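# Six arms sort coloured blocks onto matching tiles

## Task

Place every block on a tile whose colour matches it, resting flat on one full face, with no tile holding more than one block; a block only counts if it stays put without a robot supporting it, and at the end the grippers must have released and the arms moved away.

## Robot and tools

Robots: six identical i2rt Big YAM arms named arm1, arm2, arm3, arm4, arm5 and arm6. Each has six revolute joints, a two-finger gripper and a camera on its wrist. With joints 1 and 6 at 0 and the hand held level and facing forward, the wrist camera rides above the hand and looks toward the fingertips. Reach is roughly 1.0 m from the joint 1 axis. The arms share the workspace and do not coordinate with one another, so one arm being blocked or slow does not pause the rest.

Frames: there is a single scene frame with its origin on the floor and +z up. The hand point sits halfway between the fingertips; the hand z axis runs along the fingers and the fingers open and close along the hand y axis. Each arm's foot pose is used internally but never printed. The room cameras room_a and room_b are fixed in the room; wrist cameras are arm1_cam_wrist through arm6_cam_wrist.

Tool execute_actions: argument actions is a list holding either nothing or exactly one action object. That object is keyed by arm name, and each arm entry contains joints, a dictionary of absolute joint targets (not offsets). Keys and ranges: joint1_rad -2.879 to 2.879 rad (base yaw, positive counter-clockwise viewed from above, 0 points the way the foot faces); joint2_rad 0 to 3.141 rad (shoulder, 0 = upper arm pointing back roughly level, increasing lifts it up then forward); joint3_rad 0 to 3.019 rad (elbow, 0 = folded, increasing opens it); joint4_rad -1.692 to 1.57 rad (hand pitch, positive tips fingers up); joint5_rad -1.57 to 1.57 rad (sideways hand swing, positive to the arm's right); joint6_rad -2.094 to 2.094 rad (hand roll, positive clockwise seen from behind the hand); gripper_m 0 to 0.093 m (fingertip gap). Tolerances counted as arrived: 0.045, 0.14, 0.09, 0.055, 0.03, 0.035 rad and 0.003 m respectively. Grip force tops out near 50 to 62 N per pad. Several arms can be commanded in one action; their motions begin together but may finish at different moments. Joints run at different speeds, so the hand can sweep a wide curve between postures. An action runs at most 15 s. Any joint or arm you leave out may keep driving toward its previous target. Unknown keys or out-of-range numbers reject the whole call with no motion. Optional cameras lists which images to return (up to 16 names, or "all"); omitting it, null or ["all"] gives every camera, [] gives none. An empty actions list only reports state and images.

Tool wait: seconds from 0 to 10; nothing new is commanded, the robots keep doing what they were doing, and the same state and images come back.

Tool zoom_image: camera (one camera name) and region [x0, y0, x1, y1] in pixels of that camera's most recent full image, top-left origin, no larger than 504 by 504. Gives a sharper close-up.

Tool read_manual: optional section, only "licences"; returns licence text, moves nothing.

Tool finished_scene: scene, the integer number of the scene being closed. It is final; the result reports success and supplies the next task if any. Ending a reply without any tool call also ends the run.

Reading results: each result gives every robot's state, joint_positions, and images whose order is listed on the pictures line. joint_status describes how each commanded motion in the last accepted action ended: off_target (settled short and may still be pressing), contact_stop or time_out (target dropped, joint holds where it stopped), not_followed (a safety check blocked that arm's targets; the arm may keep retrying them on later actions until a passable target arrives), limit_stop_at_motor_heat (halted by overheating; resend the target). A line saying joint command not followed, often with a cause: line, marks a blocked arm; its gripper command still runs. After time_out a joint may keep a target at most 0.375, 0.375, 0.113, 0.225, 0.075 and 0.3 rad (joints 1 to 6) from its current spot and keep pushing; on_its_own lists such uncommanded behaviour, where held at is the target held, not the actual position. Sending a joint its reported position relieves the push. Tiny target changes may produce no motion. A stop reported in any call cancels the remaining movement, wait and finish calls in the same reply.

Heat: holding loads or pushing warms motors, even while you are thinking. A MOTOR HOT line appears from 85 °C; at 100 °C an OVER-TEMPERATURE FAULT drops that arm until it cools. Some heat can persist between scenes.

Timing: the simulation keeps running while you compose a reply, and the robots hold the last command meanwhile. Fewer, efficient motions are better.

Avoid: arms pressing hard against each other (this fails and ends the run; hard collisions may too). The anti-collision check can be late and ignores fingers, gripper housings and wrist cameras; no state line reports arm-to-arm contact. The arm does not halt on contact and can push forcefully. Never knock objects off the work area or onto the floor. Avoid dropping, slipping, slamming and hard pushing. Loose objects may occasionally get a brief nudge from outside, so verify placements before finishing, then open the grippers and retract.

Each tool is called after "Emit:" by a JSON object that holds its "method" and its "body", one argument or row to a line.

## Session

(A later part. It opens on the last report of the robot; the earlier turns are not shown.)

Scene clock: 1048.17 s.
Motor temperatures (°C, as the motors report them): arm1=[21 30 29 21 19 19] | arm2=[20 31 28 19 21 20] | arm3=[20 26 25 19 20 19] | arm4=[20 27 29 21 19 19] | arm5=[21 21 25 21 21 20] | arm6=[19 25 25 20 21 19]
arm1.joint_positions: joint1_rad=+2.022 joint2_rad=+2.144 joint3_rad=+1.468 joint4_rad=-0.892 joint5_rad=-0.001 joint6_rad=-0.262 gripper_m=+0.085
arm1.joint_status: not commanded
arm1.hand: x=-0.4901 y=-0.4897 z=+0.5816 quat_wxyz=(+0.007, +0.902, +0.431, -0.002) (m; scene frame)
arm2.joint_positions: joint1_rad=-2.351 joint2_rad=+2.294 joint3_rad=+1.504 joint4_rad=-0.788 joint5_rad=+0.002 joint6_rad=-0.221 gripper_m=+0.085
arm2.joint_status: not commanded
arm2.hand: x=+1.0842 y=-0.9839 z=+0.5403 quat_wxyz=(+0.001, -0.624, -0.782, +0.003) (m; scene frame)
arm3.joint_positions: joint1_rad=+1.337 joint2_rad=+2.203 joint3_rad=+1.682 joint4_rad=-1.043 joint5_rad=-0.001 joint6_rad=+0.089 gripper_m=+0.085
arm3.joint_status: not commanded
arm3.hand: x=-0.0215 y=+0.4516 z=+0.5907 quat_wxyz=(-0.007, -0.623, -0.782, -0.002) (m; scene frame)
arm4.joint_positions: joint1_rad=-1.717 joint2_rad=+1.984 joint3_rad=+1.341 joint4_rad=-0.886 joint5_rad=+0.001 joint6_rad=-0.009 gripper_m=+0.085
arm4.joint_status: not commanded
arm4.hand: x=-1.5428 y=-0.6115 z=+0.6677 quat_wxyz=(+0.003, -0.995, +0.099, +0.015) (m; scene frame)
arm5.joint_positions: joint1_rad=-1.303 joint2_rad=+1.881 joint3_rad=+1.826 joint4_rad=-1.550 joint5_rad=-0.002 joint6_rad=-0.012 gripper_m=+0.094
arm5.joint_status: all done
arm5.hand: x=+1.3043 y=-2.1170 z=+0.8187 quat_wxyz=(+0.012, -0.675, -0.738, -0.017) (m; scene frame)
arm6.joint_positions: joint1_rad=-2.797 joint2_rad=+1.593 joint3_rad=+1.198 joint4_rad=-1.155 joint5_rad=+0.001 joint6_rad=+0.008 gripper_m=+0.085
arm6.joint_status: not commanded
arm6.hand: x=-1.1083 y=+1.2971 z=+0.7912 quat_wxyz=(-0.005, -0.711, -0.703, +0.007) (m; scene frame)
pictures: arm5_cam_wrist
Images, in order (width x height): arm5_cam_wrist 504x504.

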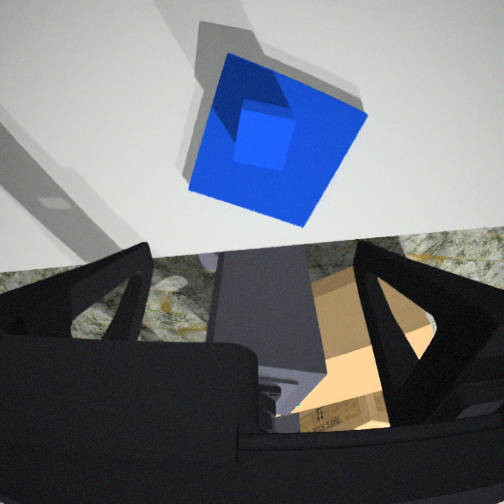

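Emit:
{"method": "execute_actions", "body": {
  "actions": [],
  "cameras": ["room_a", "room_b"]
}}

Scene clock: 1059.63 s.
Motor temperatures (°C, as the motors report them): arm1=[21 30 29 21 19 19] | arm2=[20 31 28 19 21 20] | arm3=[20 26 25 19 20 19] | arm4=[20 27 29 21 19 19] | arm5=[21 22 26 21 21 21] | arm6=[19 24 25 20 21 19]
arm1.joint_positions: joint1_rad=+2.022 joint2_rad=+2.144 joint3_rad=+1.468 joint4_rad=-0.892 joint5_rad=-0.001 joint6_rad=-0.262 gripper_m=+0.085
arm1.joint_status: not commanded
arm1.hand: x=-0.4901 y=-0.4897 z=+0.5816 quat_wxyz=(+0.007, +0.902, +0.431, -0.002) (m; scene frame)
arm2.joint_positions: joint1_rad=-2.351 joint2_rad=+2.294 joint3_rad=+1.504 joint4_rad=-0.788 joint5_rad=+0.002 joint6_rad=-0.221 gripper_m=+0.085
arm2.joint_status: not commanded
arm2.hand: x=+1.0842 y=-0.9839 z=+0.5403 quat_wxyz=(+0.001, -0.624, -0.782, +0.003) (m; scene frame)
arm3.joint_positions: joint1_rad=+1.337 joint2_rad=+2.203 joint3_rad=+1.682 joint4_rad=-1.043 joint5_rad=-0.001 joint6_rad=+0.089 gripper_m=+0.085
arm3.joint_status: not commanded
arm3.hand: x=-0.0215 y=+0.4516 z=+0.5907 quat_wxyz=(-0.007, -0.623, -0.782, -0.002) (m; scene frame)
arm4.joint_positions: joint1_rad=-1.717 joint2_rad=+1.984 joint3_rad=+1.341 joint4_rad=-0.886 joint5_rad=+0.001 joint6_rad=-0.009 gripper_m=+0.085
arm4.joint_status: not commanded
arm4.hand: x=-1.5428 y=-0.6115 z=+0.6677 quat_wxyz=(+0.003, -0.995, +0.099, +0.015) (m; scene frame)
arm5.joint_positions: joint1_rad=-1.303 joint2_rad=+1.881 joint3_rad=+1.826 joint4_rad=-1.550 joint5_rad=-0.002 joint6_rad=-0.012 gripper_m=+0.094
arm5.joint_status: all done
arm5.hand: x=+1.3043 y=-2.1170 z=+0.8187 quat_wxyz=(+0.012, -0.675, -0.738, -0.017) (m; scene frame)
arm6.joint_positions: joint1_rad=-2.797 joint2_rad=+1.593 joint3_rad=+1.198 joint4_rad=-1.155 joint5_rad=+0.001 joint6_rad=+0.007 gripper_m=+0.085
arm6.joint_status: not commanded
arm6.hand: x=-1.1083 y=+1.2971 z=+0.7912 quat_wxyz=(-0.005, -0.711, -0.703, +0.007) (m; scene frame)
pictures: room_a, room_b
Images, in order (width x height): room_a 504x504, room_b 504x504.

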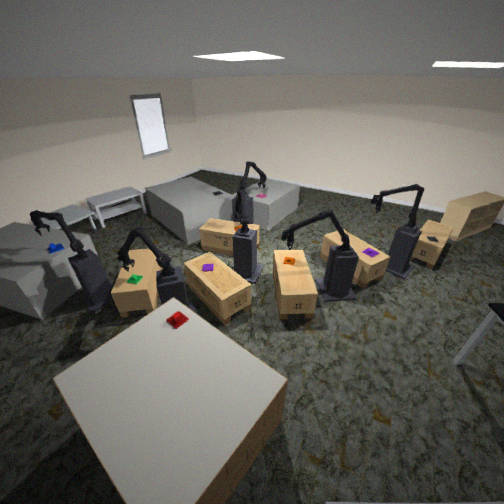

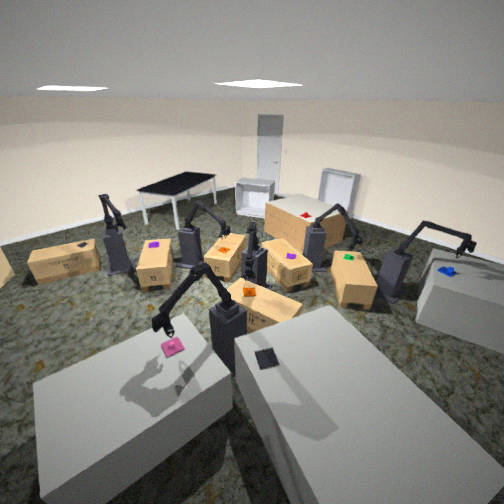

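Emit:
{"method": "finished_scene", "body": {
  "scene": 1
}}

The scene is finished: the task was done.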